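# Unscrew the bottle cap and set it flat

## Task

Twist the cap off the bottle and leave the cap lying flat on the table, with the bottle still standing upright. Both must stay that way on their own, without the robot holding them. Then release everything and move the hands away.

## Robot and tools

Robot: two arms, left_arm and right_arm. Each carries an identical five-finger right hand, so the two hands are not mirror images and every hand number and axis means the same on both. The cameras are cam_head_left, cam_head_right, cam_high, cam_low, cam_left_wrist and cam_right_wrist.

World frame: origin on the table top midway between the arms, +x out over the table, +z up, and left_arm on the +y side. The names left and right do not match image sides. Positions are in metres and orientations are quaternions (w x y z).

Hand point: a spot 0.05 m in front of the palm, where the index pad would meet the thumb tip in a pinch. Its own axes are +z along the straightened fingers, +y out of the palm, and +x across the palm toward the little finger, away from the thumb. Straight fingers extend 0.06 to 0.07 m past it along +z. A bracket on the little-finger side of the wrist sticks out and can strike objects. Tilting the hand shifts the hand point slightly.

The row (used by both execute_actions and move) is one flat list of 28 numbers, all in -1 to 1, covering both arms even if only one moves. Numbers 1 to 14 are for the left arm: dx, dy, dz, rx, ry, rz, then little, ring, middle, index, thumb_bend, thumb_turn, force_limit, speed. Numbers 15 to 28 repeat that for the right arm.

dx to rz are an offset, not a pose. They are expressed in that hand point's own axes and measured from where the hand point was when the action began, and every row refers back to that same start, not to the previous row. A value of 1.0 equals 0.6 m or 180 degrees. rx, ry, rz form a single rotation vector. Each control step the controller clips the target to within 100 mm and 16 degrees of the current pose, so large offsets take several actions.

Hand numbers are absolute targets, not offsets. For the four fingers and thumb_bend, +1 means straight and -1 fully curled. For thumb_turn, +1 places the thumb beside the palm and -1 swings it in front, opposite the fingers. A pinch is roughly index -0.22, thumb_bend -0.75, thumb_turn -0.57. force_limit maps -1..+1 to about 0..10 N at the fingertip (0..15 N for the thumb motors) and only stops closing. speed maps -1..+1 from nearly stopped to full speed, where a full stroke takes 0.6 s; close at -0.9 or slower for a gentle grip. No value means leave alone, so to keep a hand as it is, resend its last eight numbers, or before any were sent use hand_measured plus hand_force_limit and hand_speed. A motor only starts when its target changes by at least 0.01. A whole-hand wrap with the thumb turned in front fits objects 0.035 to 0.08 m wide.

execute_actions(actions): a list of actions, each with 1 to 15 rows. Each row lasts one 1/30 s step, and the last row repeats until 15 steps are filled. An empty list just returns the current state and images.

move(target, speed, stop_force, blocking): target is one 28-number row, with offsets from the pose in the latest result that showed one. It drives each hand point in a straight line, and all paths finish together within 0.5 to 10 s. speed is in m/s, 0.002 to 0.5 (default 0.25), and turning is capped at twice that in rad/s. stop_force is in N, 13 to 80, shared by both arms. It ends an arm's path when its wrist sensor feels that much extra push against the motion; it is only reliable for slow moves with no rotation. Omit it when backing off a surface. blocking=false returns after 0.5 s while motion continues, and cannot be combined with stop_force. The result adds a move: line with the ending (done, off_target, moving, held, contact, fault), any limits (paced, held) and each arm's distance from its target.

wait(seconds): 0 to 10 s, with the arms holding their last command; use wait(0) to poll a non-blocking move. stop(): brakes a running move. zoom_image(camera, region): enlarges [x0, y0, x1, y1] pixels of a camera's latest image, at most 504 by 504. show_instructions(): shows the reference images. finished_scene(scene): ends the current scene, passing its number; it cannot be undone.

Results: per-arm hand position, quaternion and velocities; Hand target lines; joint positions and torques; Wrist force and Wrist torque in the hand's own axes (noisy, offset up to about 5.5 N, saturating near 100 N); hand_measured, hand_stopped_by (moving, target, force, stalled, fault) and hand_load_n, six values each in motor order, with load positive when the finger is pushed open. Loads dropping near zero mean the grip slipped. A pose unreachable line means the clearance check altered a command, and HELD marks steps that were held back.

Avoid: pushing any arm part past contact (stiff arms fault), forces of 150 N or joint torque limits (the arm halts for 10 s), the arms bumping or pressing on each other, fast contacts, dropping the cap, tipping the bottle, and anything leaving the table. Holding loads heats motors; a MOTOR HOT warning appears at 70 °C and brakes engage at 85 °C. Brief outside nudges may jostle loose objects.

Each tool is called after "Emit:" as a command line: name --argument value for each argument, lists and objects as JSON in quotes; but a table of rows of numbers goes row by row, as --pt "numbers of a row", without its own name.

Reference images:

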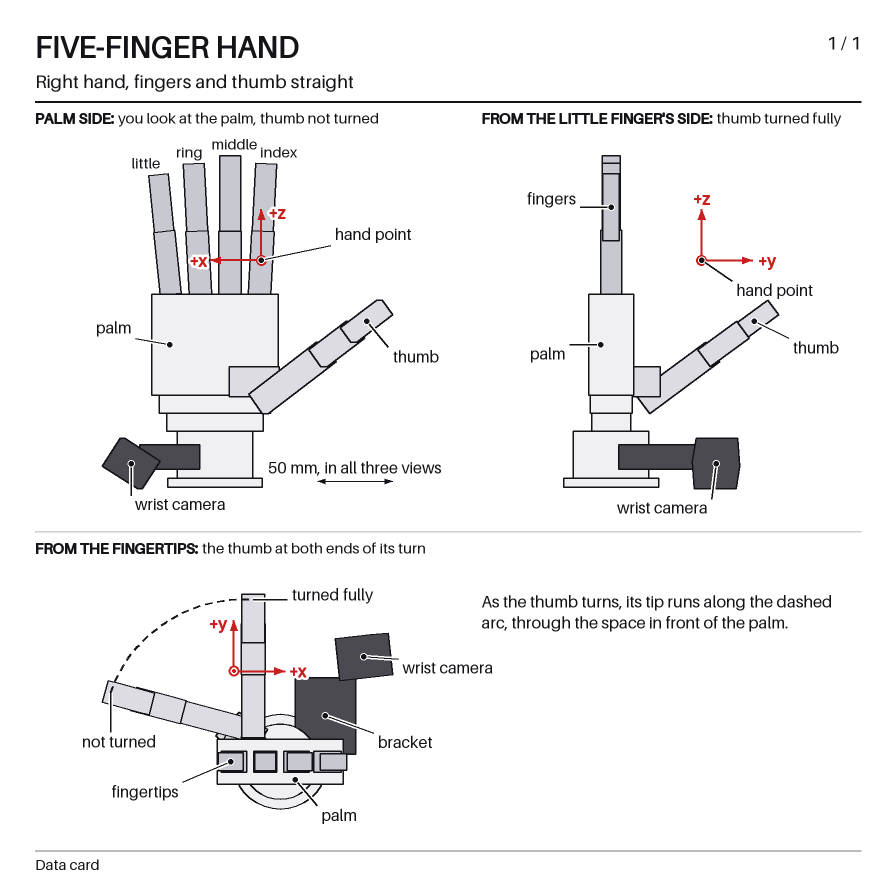

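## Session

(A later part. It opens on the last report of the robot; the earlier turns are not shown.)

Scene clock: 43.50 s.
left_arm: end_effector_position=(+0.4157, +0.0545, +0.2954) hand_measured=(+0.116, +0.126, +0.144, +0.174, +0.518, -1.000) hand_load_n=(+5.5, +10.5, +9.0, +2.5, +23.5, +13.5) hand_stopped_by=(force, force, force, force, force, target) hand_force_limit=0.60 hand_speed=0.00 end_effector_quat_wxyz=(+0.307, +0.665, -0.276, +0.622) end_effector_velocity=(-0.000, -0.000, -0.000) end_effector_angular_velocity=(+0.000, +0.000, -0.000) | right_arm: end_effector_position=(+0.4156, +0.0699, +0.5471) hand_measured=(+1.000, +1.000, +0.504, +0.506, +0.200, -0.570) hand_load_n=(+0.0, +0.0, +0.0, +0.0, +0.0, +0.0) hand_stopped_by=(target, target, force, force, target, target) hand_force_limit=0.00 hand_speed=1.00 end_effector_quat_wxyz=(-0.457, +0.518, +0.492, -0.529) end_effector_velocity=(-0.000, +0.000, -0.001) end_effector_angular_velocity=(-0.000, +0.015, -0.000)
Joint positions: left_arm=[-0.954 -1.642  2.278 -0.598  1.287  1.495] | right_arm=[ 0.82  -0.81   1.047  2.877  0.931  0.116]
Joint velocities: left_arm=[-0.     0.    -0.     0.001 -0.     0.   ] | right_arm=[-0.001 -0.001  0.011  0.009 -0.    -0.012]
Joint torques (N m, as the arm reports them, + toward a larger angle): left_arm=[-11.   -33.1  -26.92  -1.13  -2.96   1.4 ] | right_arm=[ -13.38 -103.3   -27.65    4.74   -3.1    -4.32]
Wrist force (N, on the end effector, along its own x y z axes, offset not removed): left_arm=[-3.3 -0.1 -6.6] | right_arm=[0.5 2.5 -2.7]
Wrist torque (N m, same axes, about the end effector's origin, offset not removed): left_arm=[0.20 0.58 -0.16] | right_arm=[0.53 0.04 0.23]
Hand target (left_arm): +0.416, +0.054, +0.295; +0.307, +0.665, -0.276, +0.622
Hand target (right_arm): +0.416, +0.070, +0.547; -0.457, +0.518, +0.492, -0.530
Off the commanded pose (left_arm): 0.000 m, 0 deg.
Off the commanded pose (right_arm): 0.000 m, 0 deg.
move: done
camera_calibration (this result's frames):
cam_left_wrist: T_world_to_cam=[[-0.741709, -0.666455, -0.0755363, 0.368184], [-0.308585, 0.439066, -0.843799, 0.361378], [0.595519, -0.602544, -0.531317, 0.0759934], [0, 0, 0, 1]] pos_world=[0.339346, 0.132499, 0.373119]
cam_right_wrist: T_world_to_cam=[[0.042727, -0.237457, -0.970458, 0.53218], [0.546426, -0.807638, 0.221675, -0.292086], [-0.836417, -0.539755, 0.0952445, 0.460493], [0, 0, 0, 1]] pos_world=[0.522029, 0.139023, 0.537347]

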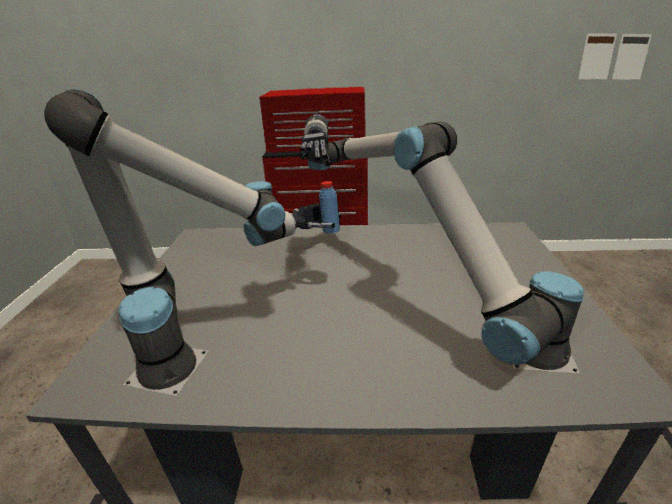

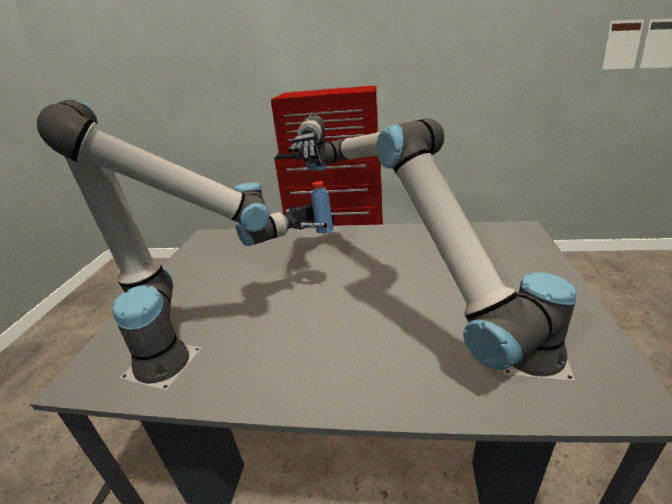

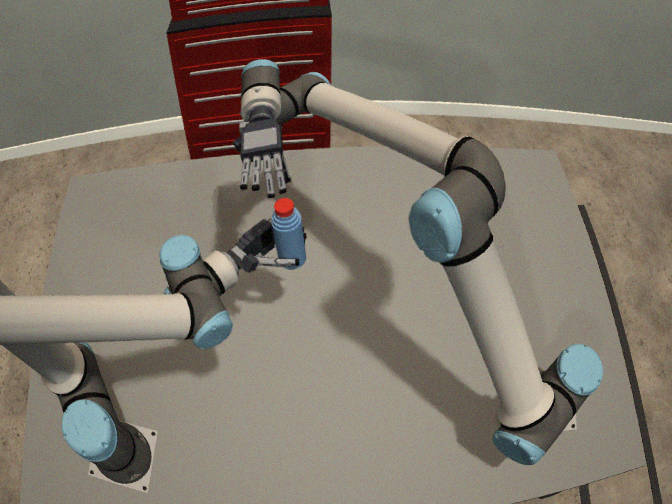

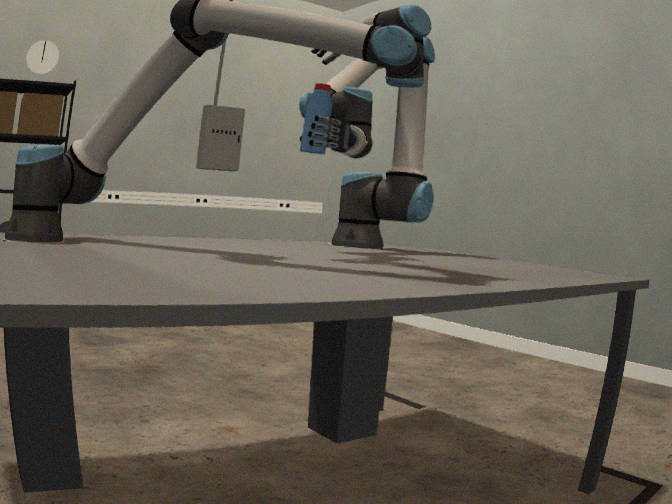

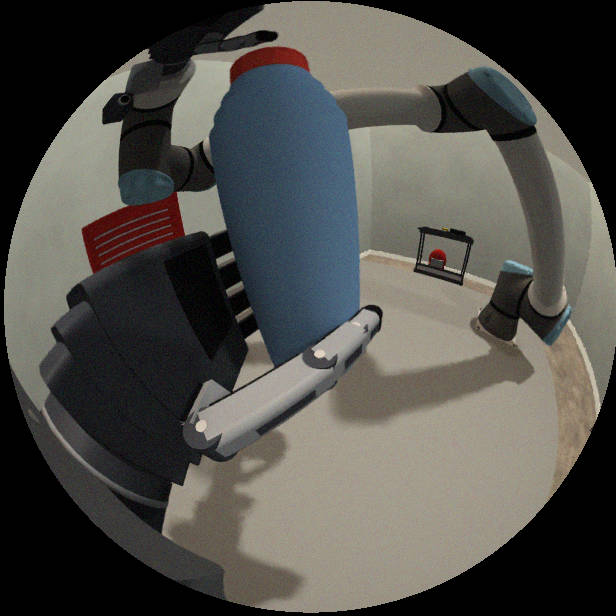

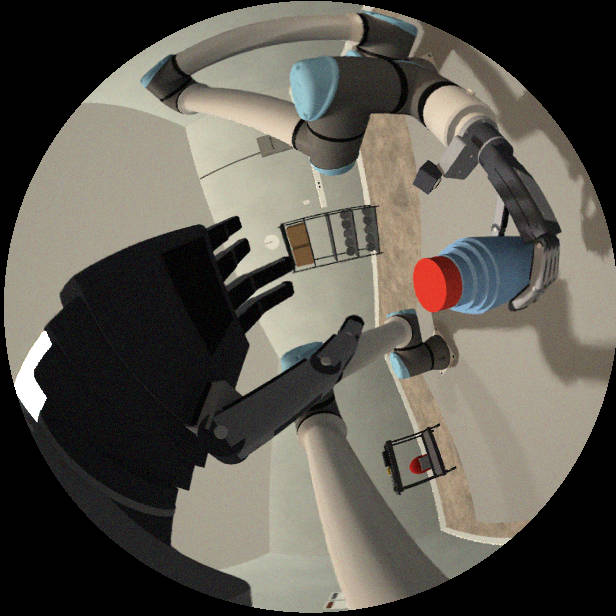

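Emit:
move --target '[0,0,0,0,0,0,-0.9,-0.9,-0.9,-0.9,-0.9,-1,1,0, 0,0.1,0,0,0.6,0,1,1,0.3,0.3,0.2,-0.57,0.5,1]' --speed 0.25

Emit:
move --target '[0,0,0,0,0,0,-0.9,-0.9,-0.9,-0.9,-0.9,-1,1,0, 0,0.07,0,0,0,0,1,1,0.3,0.3,0.2,-0.57,0.5,1]' --speed 0.05 --stop_force 15

Scene clock: 48.13 s.
left_arm: end_effector_position=(+0.4157, +0.0545, +0.2954) hand_measured=(+0.088, +0.124, +0.126, +0.140, +0.520, -1.000) hand_load_n=(+12.5, +3.5, +10.0, +12.5, +30.5, +12.5) hand_stopped_by=(force, force, force, force, force, target) hand_force_limit=1.00 hand_speed=0.00 end_effector_quat_wxyz=(+0.307, +0.665, -0.276, +0.622) end_effector_velocity=(-0.000, +0.000, +0.000) end_effector_angular_velocity=(-0.000, -0.000, +0.000) | right_arm: end_effector_position=(+0.4175, +0.0641, +0.4872) hand_measured=(+1.000, +1.000, +0.504, +0.506, +0.200, -0.570) hand_load_n=(+0.0, +0.0, +0.0, +0.0, +0.0, +0.0) hand_stopped_by=(target, target, force, force, target, target) hand_force_limit=0.50 hand_speed=1.00 end_effector_quat_wxyz=(-0.667, +0.733, -0.080, +0.107) end_effector_velocity=(-0.000, +0.000, +0.000) end_effector_angular_velocity=(-0.001, -0.004, -0.015)
Joint positions: left_arm=[-0.954 -1.642  2.278 -0.598  1.287  1.495] | right_arm=[ 0.728 -1.485  2.119  2.621 -0.867 -0.124]
Joint velocities: left_arm=[-0.    -0.001  0.     0.    -0.    -0.   ] | right_arm=[ 0.006 -0.003  0.002 -0.002 -0.021 -0.   ]
Joint torques (N m, as the arm reports them, + toward a larger angle): left_arm=[-10.62 -32.11 -27.95  -0.87  -2.14   1.69] | right_arm=[ 18.09 -55.07 -25.49   1.93  -3.16  -3.9 ]
Wrist force (N, on the end effector, along its own x y z axes, offset not removed): left_arm=[-0.9 -1.3 -3.2] | right_arm=[0.1 -7.5 -7.1]
Wrist torque (N m, same axes, about the end effector's origin, offset not removed): left_arm=[-0.21 0.16 -0.14] | right_arm=[-0.84 0.33 -0.19]
Hand target (left_arm): +0.416, +0.054, +0.295; +0.307, +0.665, -0.276, +0.622
Hand target (right_arm): +0.418, +0.064, +0.487; -0.667, +0.733, -0.081, +0.108
Off the commanded pose (left_arm): 0.000 m, 0 deg.
Off the commanded pose (right_arm): 0.000 m, 0 deg.
move: done
camera_calibration (this result's frames):
cam_left_wrist: T_world_to_cam=[[-0.741708, -0.666456, -0.0755364, 0.368184], [-0.308586, 0.439066, -0.843799, 0.361379], [0.59552, -0.602543, -0.531318, 0.0759929], [0, 0, 0, 1]] pos_world=[0.339346, 0.132499, 0.373118]
cam_right_wrist: T_world_to_cam=[[-0.113795, -0.0676911, -0.991196, 0.537201], [-0.957466, -0.258802, 0.127597, 0.35403], [-0.265161, 0.963556, -0.0353615, 0.19336], [0, 0, 0, 1]] pos_world=[0.451374, -0.0583256, 0.494136]

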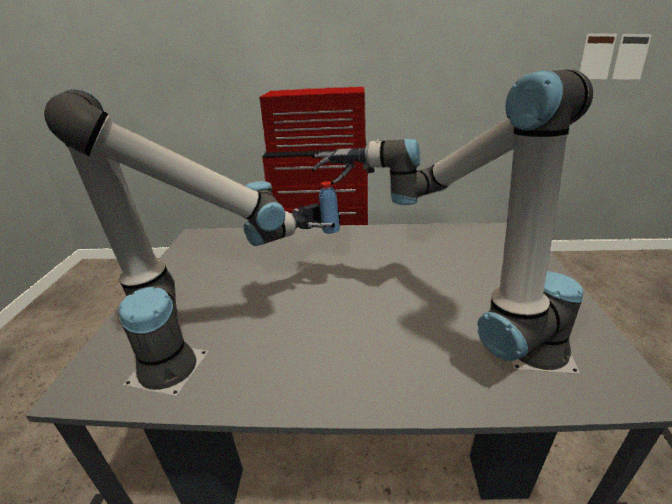

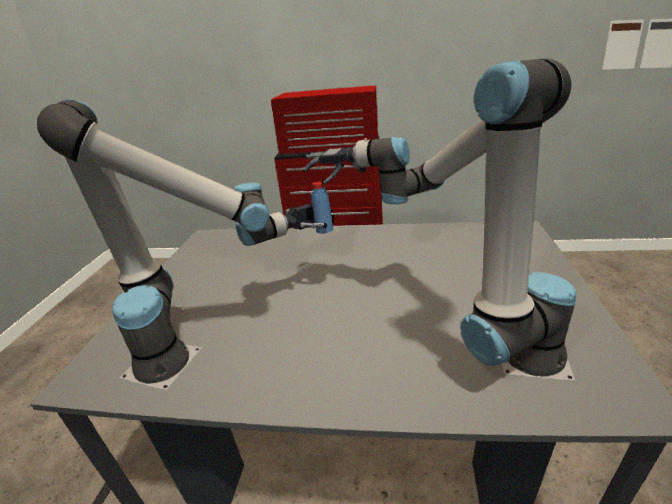

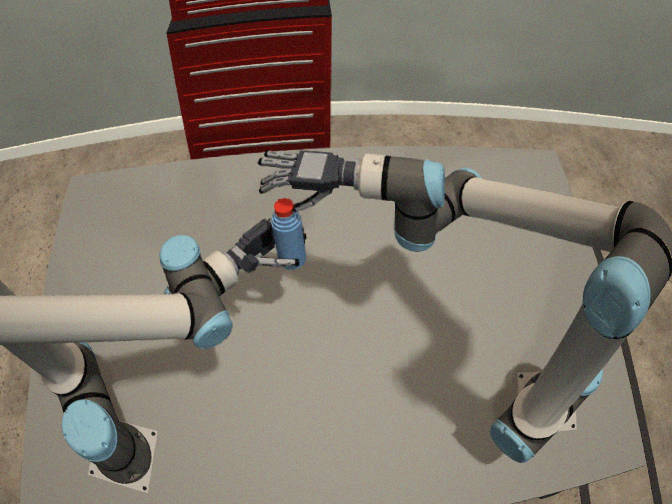

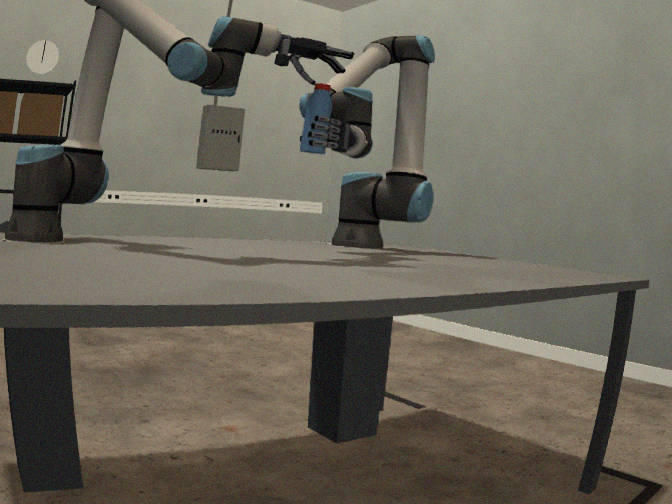

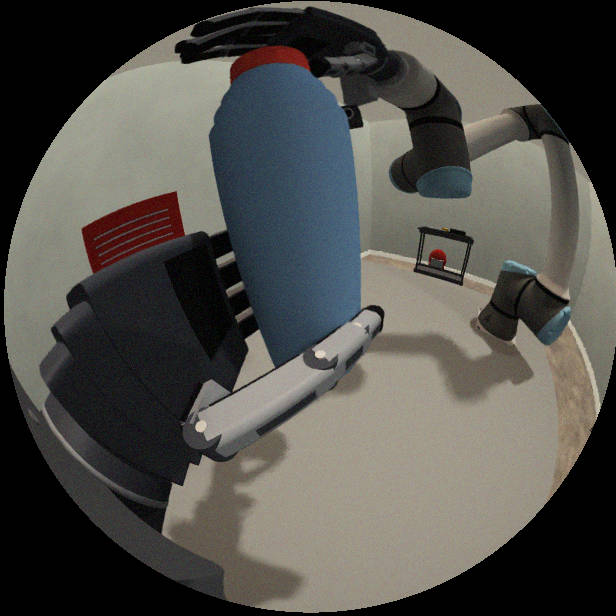

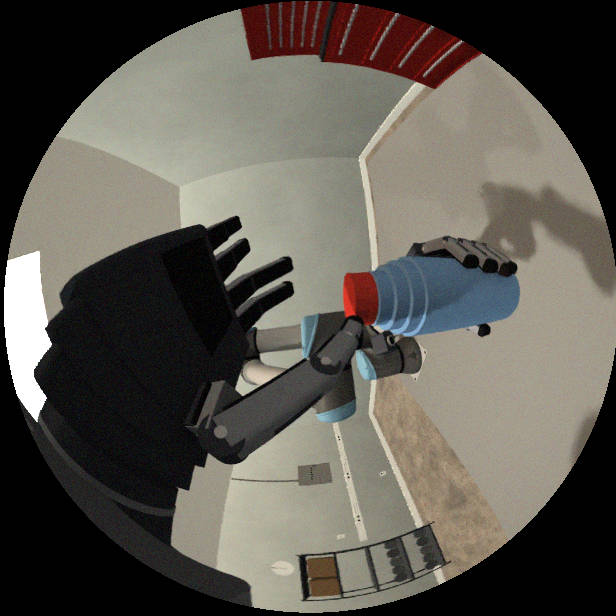

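Scene clock: 49.40 s.
left_arm: end_effector_position=(+0.4157, +0.0545, +0.2954) hand_measured=(+0.088, +0.124, +0.126, +0.140, +0.520, -1.000) hand_load_n=(+8.5, +2.0, +10.5, +13.5, +28.0, +8.5) hand_stopped_by=(force, force, force, force, force, target) hand_force_limit=1.00 hand_speed=0.00 end_effector_quat_wxyz=(+0.307, +0.665, -0.276, +0.622) end_effector_velocity=(-0.000, +0.000, -0.000) end_effector_angular_velocity=(+0.000, -0.000, -0.000) | right_arm: end_effector_position=(+0.4187, +0.0601, +0.4456) hand_measured=(+1.000, +1.000, +0.504, +0.506, +0.200, -0.570) hand_load_n=(+0.0, +0.0, +0.0, +0.0, +0.0, +0.0) hand_stopped_by=(target, target, force, force, target, target) hand_force_limit=0.50 hand_speed=1.00 end_effector_quat_wxyz=(-0.667, +0.733, -0.080, +0.107) end_effector_velocity=(+0.001, +0.000, -0.003) end_effector_angular_velocity=(+0.000, -0.000, -0.000)
Joint positions: left_arm=[-0.954 -1.642  2.278 -0.598  1.287  1.495] | right_arm=[ 0.72  -1.438  2.159  2.535 -0.859 -0.125]
Joint velocities: left_arm=[-0.    -0.     0.001 -0.     0.     0.   ] | right_arm=[-0.001  0.005  0.    -0.006  0.001  0.   ]
Joint torques (N m, as the arm reports them, + toward a larger angle): left_arm=[ -9.29 -31.48 -42.35  -3.51   0.54  -1.68] | right_arm=[-16.33 -25.15 -23.82  -4.98   3.38   1.58]
Wrist force (N, on the end effector, along its own x y z axes, offset not removed): left_arm=[0.2 -0.8 -4.7] | right_arm=[-1.4 -2.1 -1.5]
Wrist torque (N m, same axes, about the end effector's origin, offset not removed): left_arm=[0.24 -0.02 0.03] | right_arm=[-0.29 0.40 -0.04]
Hand target (left_arm): +0.416, +0.054, +0.295; +0.307, +0.665, -0.276, +0.622
Hand target (right_arm): +0.419, +0.060, +0.445; -0.667, +0.733, -0.080, +0.107
Off the commanded pose (left_arm): 0.000 m, 0 deg.
Off the commanded pose (right_arm): 0.000 m, 0 deg.
move: done
camera_calibration (this result's frames):
cam_left_wrist: T_world_to_cam=[[-0.741677, -0.666484, -0.075585, 0.368201], [-0.308579, 0.439086, -0.84379, 0.361353], [0.595561, -0.602496, -0.531324, 0.0759723], [0, 0, 0, 1]] pos_world=[0.339346, 0.132508, 0.373103]
cam_right_wrist: T_world_to_cam=[[-0.113714, -0.067789, -0.991198, 0.495852], [-0.957475, -0.258793, 0.127544, 0.359448], [-0.265161, 0.963551, -0.0354779, 0.19611], [0, 0, 0, 1]] pos_world=[0.452548, -0.0623261, 0.4526]

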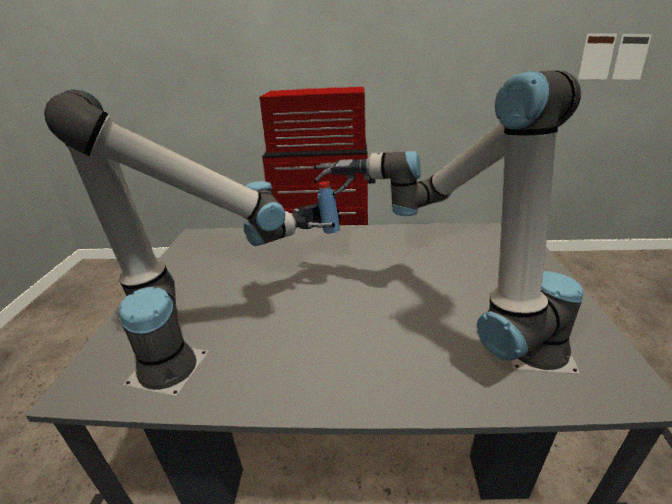

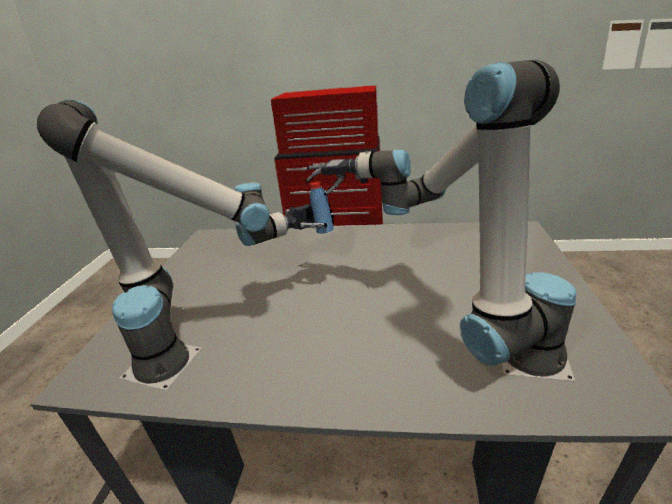

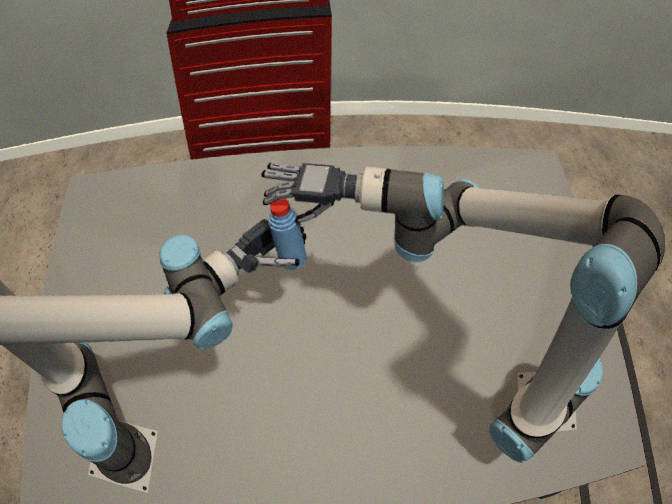

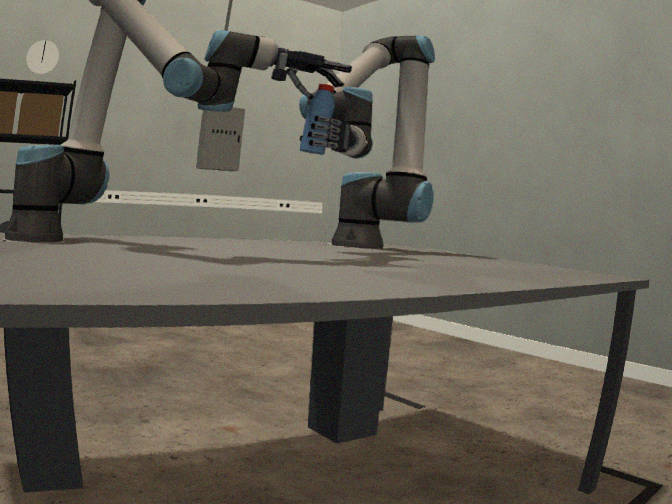

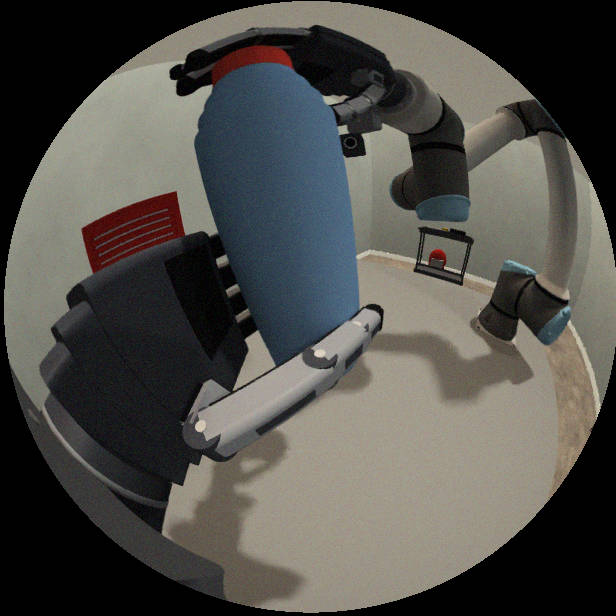

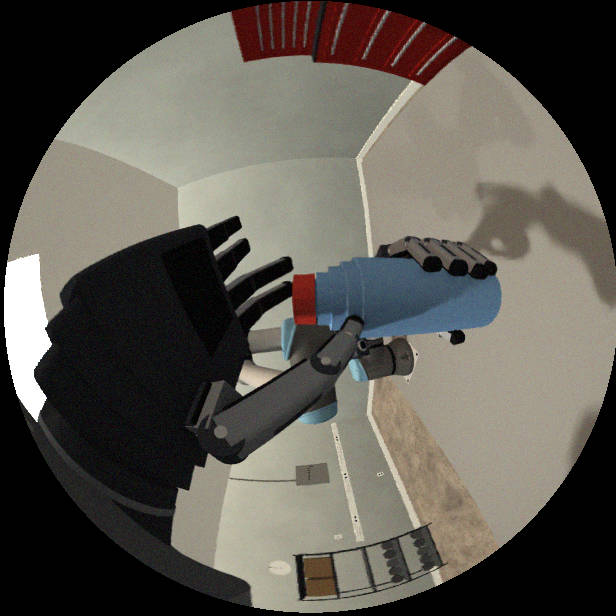

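Emit:
move --target '[0,0,0,0,0,0,-0.9,-0.9,-0.9,-0.9,-0.9,-1,1,0, 0,-0.03,0.02,0,0,0,1,1,0.5,0.5,-0.3,-0.57,0.5,0]' --speed 0.05

Emit:
move --target '[0,0,0,0,0,0,-0.9,-0.9,-0.9,-0.9,-0.9,-1,1,0, 0,0,0,0,0,0,1,1,-0.5,-0.5,-0.9,-0.57,0.8,-0.3]'

Scene clock: 50.47 s.
left_arm: end_effector_position=(+0.4157, +0.0545, +0.2954) hand_measured=(+0.088, +0.124, +0.126, +0.140, +0.520, -1.000) hand_load_n=(+5.0, +1.0, +11.0, +14.5, +26.5, +4.0) hand_stopped_by=(force, force, force, force, force, target) hand_force_limit=1.00 hand_speed=0.00 end_effector_quat_wxyz=(+0.307, +0.665, -0.276, +0.622) end_effector_velocity=(-0.000, -0.000, +0.000) end_effector_angular_velocity=(-0.000, -0.000, -0.000) | right_arm: end_effector_position=(+0.4213, +0.0732, +0.4622) hand_measured=(+1.000, +1.000, +0.500, +0.500, -0.296, -0.570) hand_load_n=(+0.0, +0.0, +0.0, +0.0, +2.0, -0.5) hand_stopped_by=(target, target, target, target, target, target) hand_force_limit=0.50 hand_speed=0.00 end_effector_quat_wxyz=(-0.667, +0.733, -0.080, +0.107) end_effector_velocity=(+0.000, +0.002, +0.003) end_effector_angular_velocity=(+0.000, -0.001, +0.000)
Joint positions: left_arm=[-0.954 -1.642  2.278 -0.598  1.287  1.495] | right_arm=[ 0.738 -1.44   2.123  2.571 -0.877 -0.123]
Joint velocities: left_arm=[-0.001 -0.    -0.     0.    -0.    -0.   ] | right_arm=[ 0.003 -0.001 -0.006  0.006 -0.002  0.   ]
Joint torques (N m, as the arm reports them, + toward a larger angle): left_arm=[ -9.64 -29.82 -43.53  -3.22   1.18   0.5 ] | right_arm=[ 20.49 -54.68 -50.63   1.95  -2.73   3.51]
Wrist force (N, on the end effector, along its own x y z axes, offset not removed): left_arm=[1.1 0.7 -3.5] | right_arm=[5.6 0.5 0.7]
Wrist torque (N m, same axes, about the end effector's origin, offset not removed): left_arm=[0.31 0.23 -0.14] | right_arm=[-0.42 -0.76 0.29]
Hand target (left_arm): +0.416, +0.055, +0.295; +0.307, +0.665, -0.276, +0.622
Hand target (right_arm): +0.421, +0.073, +0.463; -0.667, +0.733, -0.080, +0.107
Off the commanded pose (left_arm): 0.000 m, 0 deg.
Off the commanded pose (right_arm): 0.000 m, 0 deg.
move: done
camera_calibration (this result's frames):
cam_left_wrist: T_world_to_cam=[[-0.741679, -0.666487, -0.0755488, 0.36819], [-0.308602, 0.439065, -0.843793, 0.361367], [0.595548, -0.602509, -0.531324, 0.0759799], [0, 0, 0, 1]] pos_world=[0.339348, 0.132509, 0.373105]
cam_right_wrist: T_world_to_cam=[[-0.113708, -0.0677766, -0.9912, 0.513487], [-0.957475, -0.258798, 0.127536, 0.363192], [-0.265165, 0.963551, -0.035467, 0.184831], [0, 0, 0, 1]] pos_world=[0.455146, -0.0492983, 0.469204]

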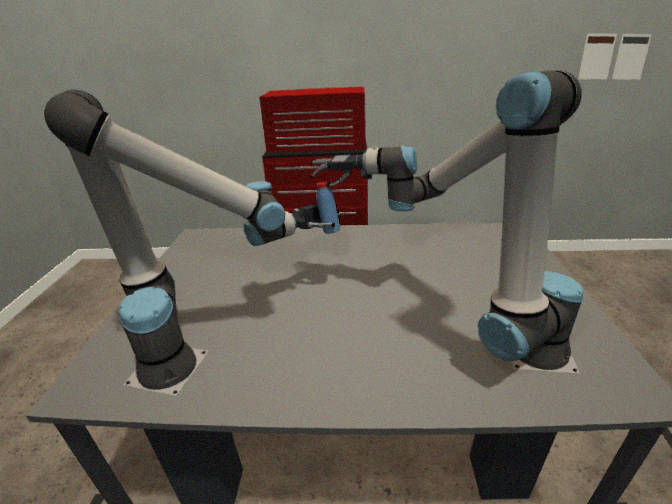

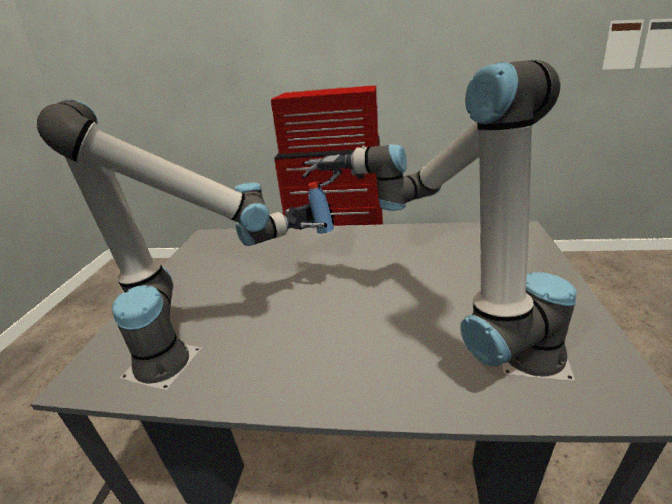

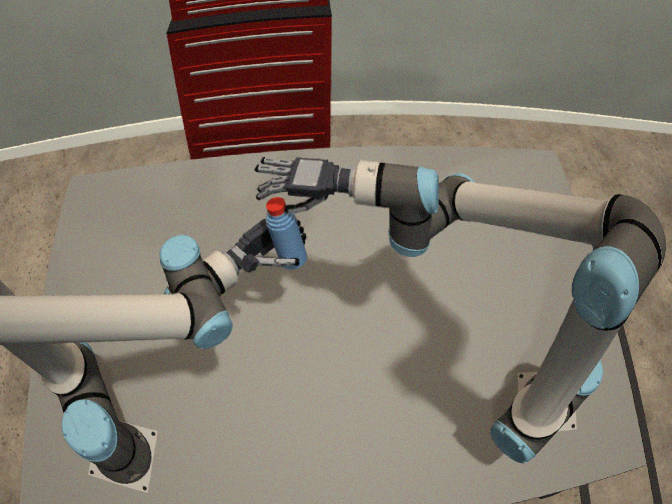

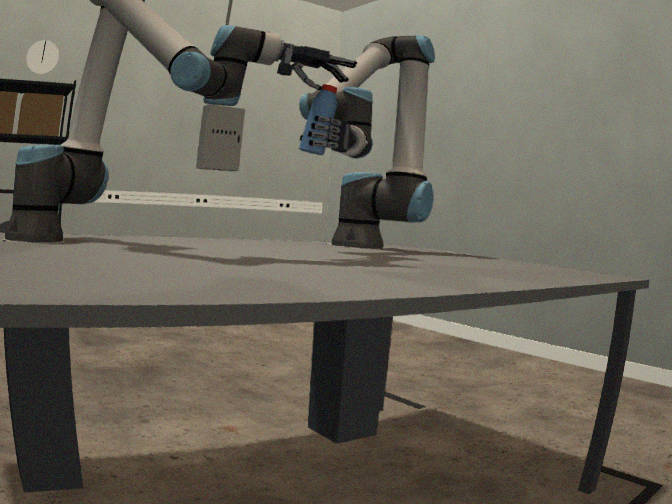

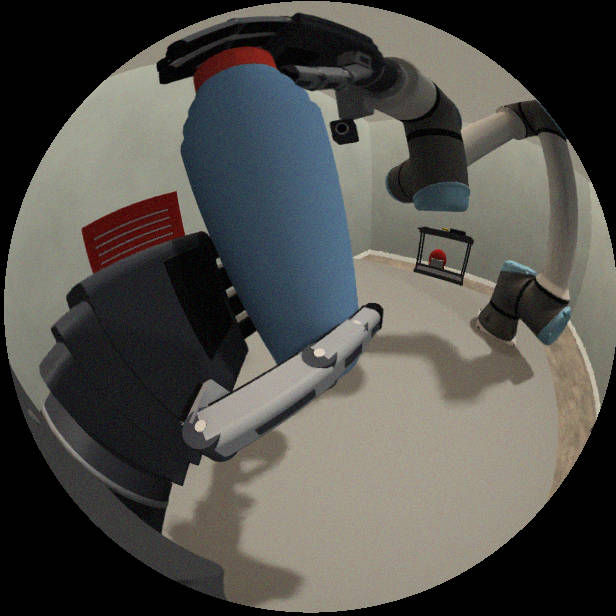

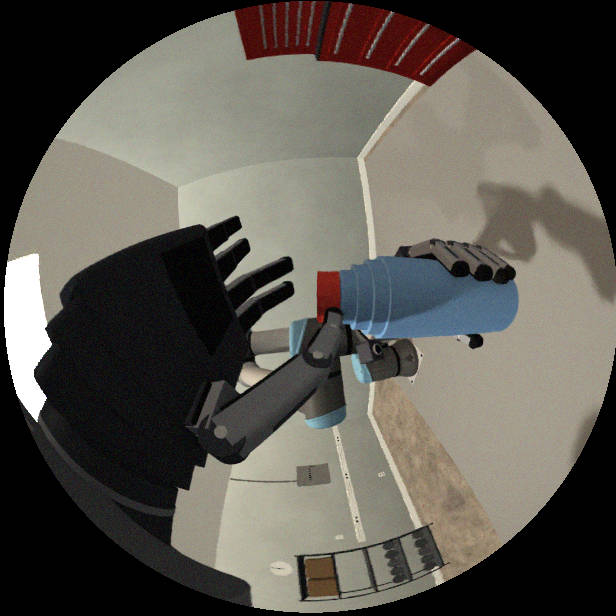

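Scene clock: 51.57 s.
left_arm: end_effector_position=(+0.4157, +0.0545, +0.2953) hand_measured=(+0.088, +0.124, +0.126, +0.140, +0.520, -1.000) hand_load_n=(+4.0, +1.0, +11.5, +16.0, +25.0, +6.5) hand_stopped_by=(force, force, force, force, force, target) hand_force_limit=1.00 hand_speed=0.00 end_effector_quat_wxyz=(+0.307, +0.665, -0.276, +0.622) end_effector_velocity=(+0.000, +0.001, +0.000) end_effector_angular_velocity=(+0.001, +0.000, +0.000) | right_arm: end_effector_position=(+0.4213, +0.0732, +0.4624) hand_measured=(+1.000, +1.000, +0.050, -0.022, -0.900, -0.570) hand_load_n=(+0.0, +0.0, +4.0, +8.0, +0.0, +0.0) hand_stopped_by=(target, target, force, force, target, target) hand_force_limit=0.80 hand_speed=-0.30 end_effector_quat_wxyz=(-0.667, +0.733, -0.080, +0.107) end_effector_velocity=(-0.001, -0.000, +0.000) end_effector_angular_velocity=(+0.001, -0.001, +0.000)
Joint positions: left_arm=[-0.954 -1.642  2.278 -0.598  1.287  1.495] | right_arm=[ 0.738 -1.44   2.123  2.571 -0.877 -0.123]
Joint velocities: left_arm=[ 0.    -0.001  0.     0.001 -0.     0.   ] | right_arm=[-0.    -0.001  0.001 -0.001  0.    -0.   ]
Joint torques (N m, as the arm reports them, + toward a larger angle): left_arm=[ -8.44 -36.75 -43.8   -5.22   1.11   0.18] | right_arm=[-19.34 -22.95  -9.     3.53   2.98   1.41]
Wrist force (N, on the end effector, along its own x y z axes, offset not removed): left_arm=[-22.7 0.5 2.2] | right_arm=[4.6 -24.1 -4.8]
Wrist torque (N m, same axes, about the end effector's origin, offset not removed): left_arm=[-0.34 0.16 -0.21] | right_arm=[0.45 -0.51 0.16]
Hand target (left_arm): +0.416, +0.055, +0.295; +0.307, +0.665, -0.276, +0.622
Hand target (right_arm): +0.421, +0.073, +0.462; -0.667, +0.733, -0.080, +0.107
Off the commanded pose (left_arm): 0.000 m, 0 deg.
Off the commanded pose (right_arm): 0.000 m, 0 deg.
move: done
camera_calibration (this result's frames):
cam_left_wrist: T_world_to_cam=[[-0.741686, -0.666475, -0.0755845, 0.368198], [-0.308618, 0.439135, -0.843751, 0.36133], [0.59553, -0.602472, -0.531387, 0.0759963], [0, 0, 0, 1]] pos_world=[0.339342, 0.132508, 0.373086]
cam_right_wrist: T_world_to_cam=[[-0.113494, -0.0676237, -0.991235, 0.513541], [-0.957509, -0.258795, 0.127288, 0.363308], [-0.265134, 0.963562, -0.0353785, 0.184757], [0, 0, 0, 1]] pos_world=[0.45514, -0.049275, 0.469332]

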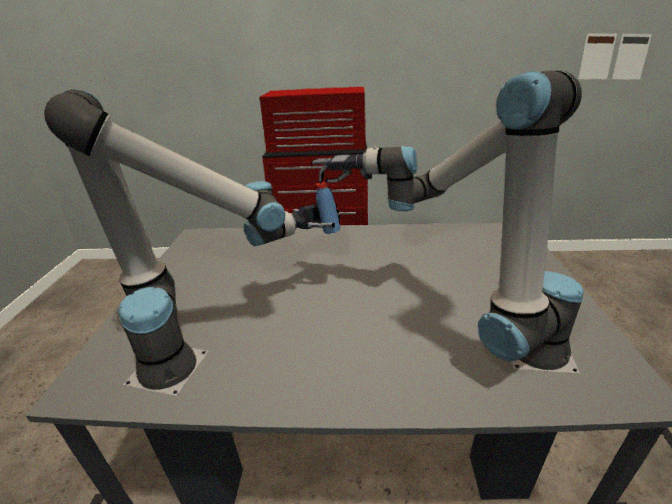

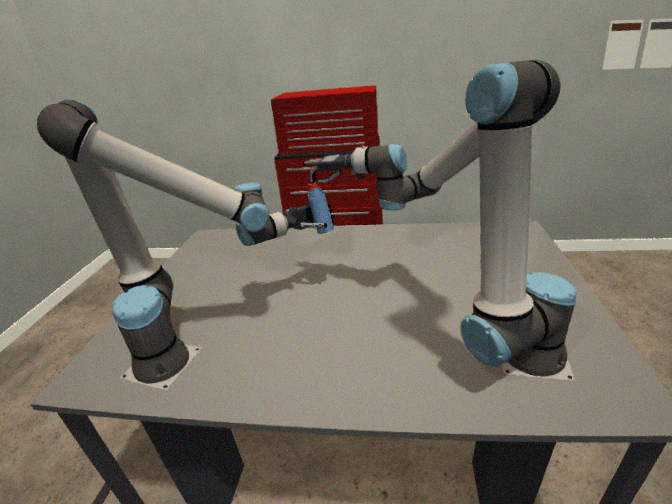

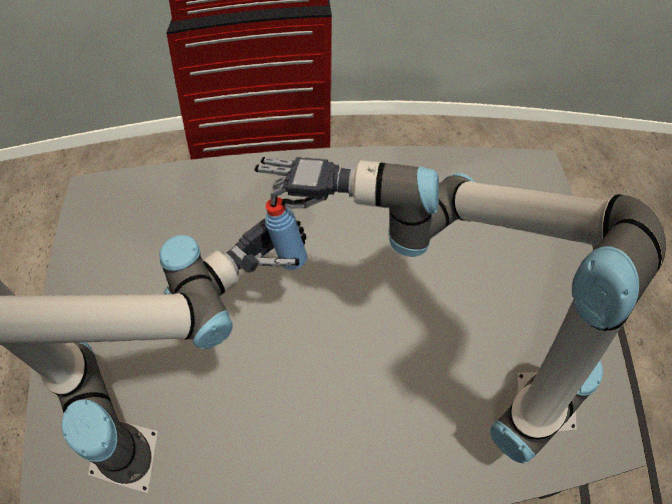

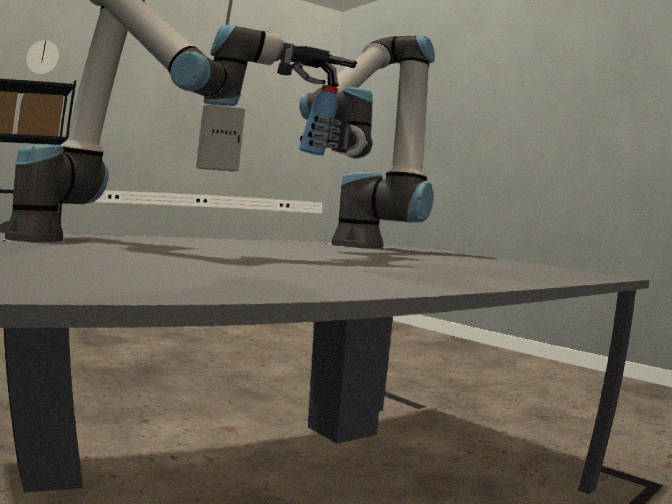

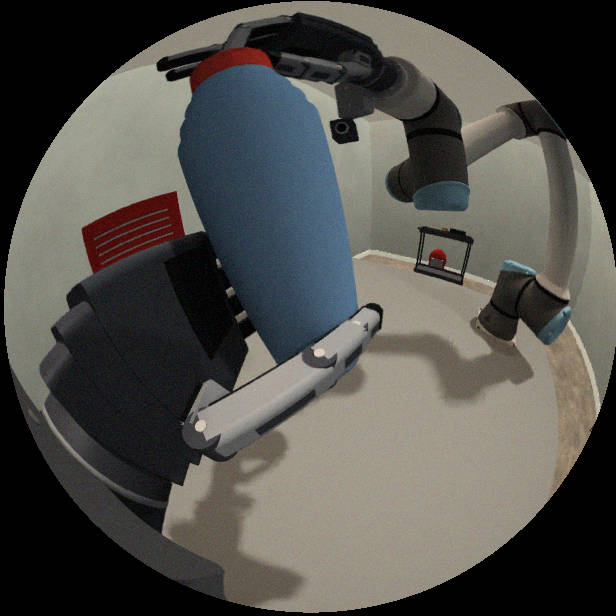

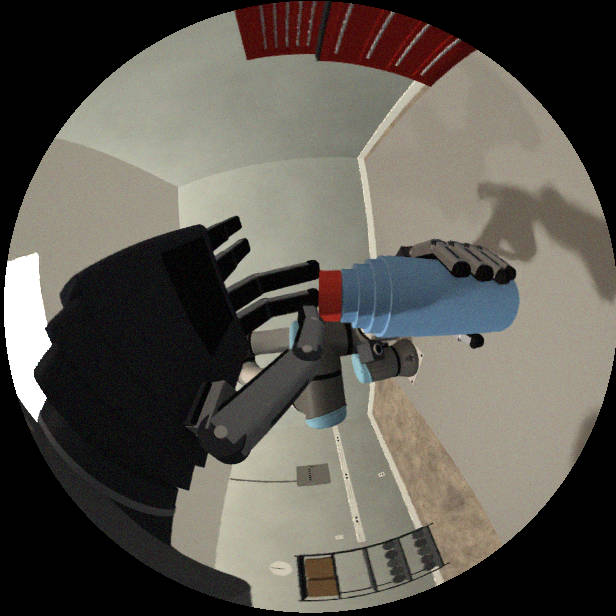

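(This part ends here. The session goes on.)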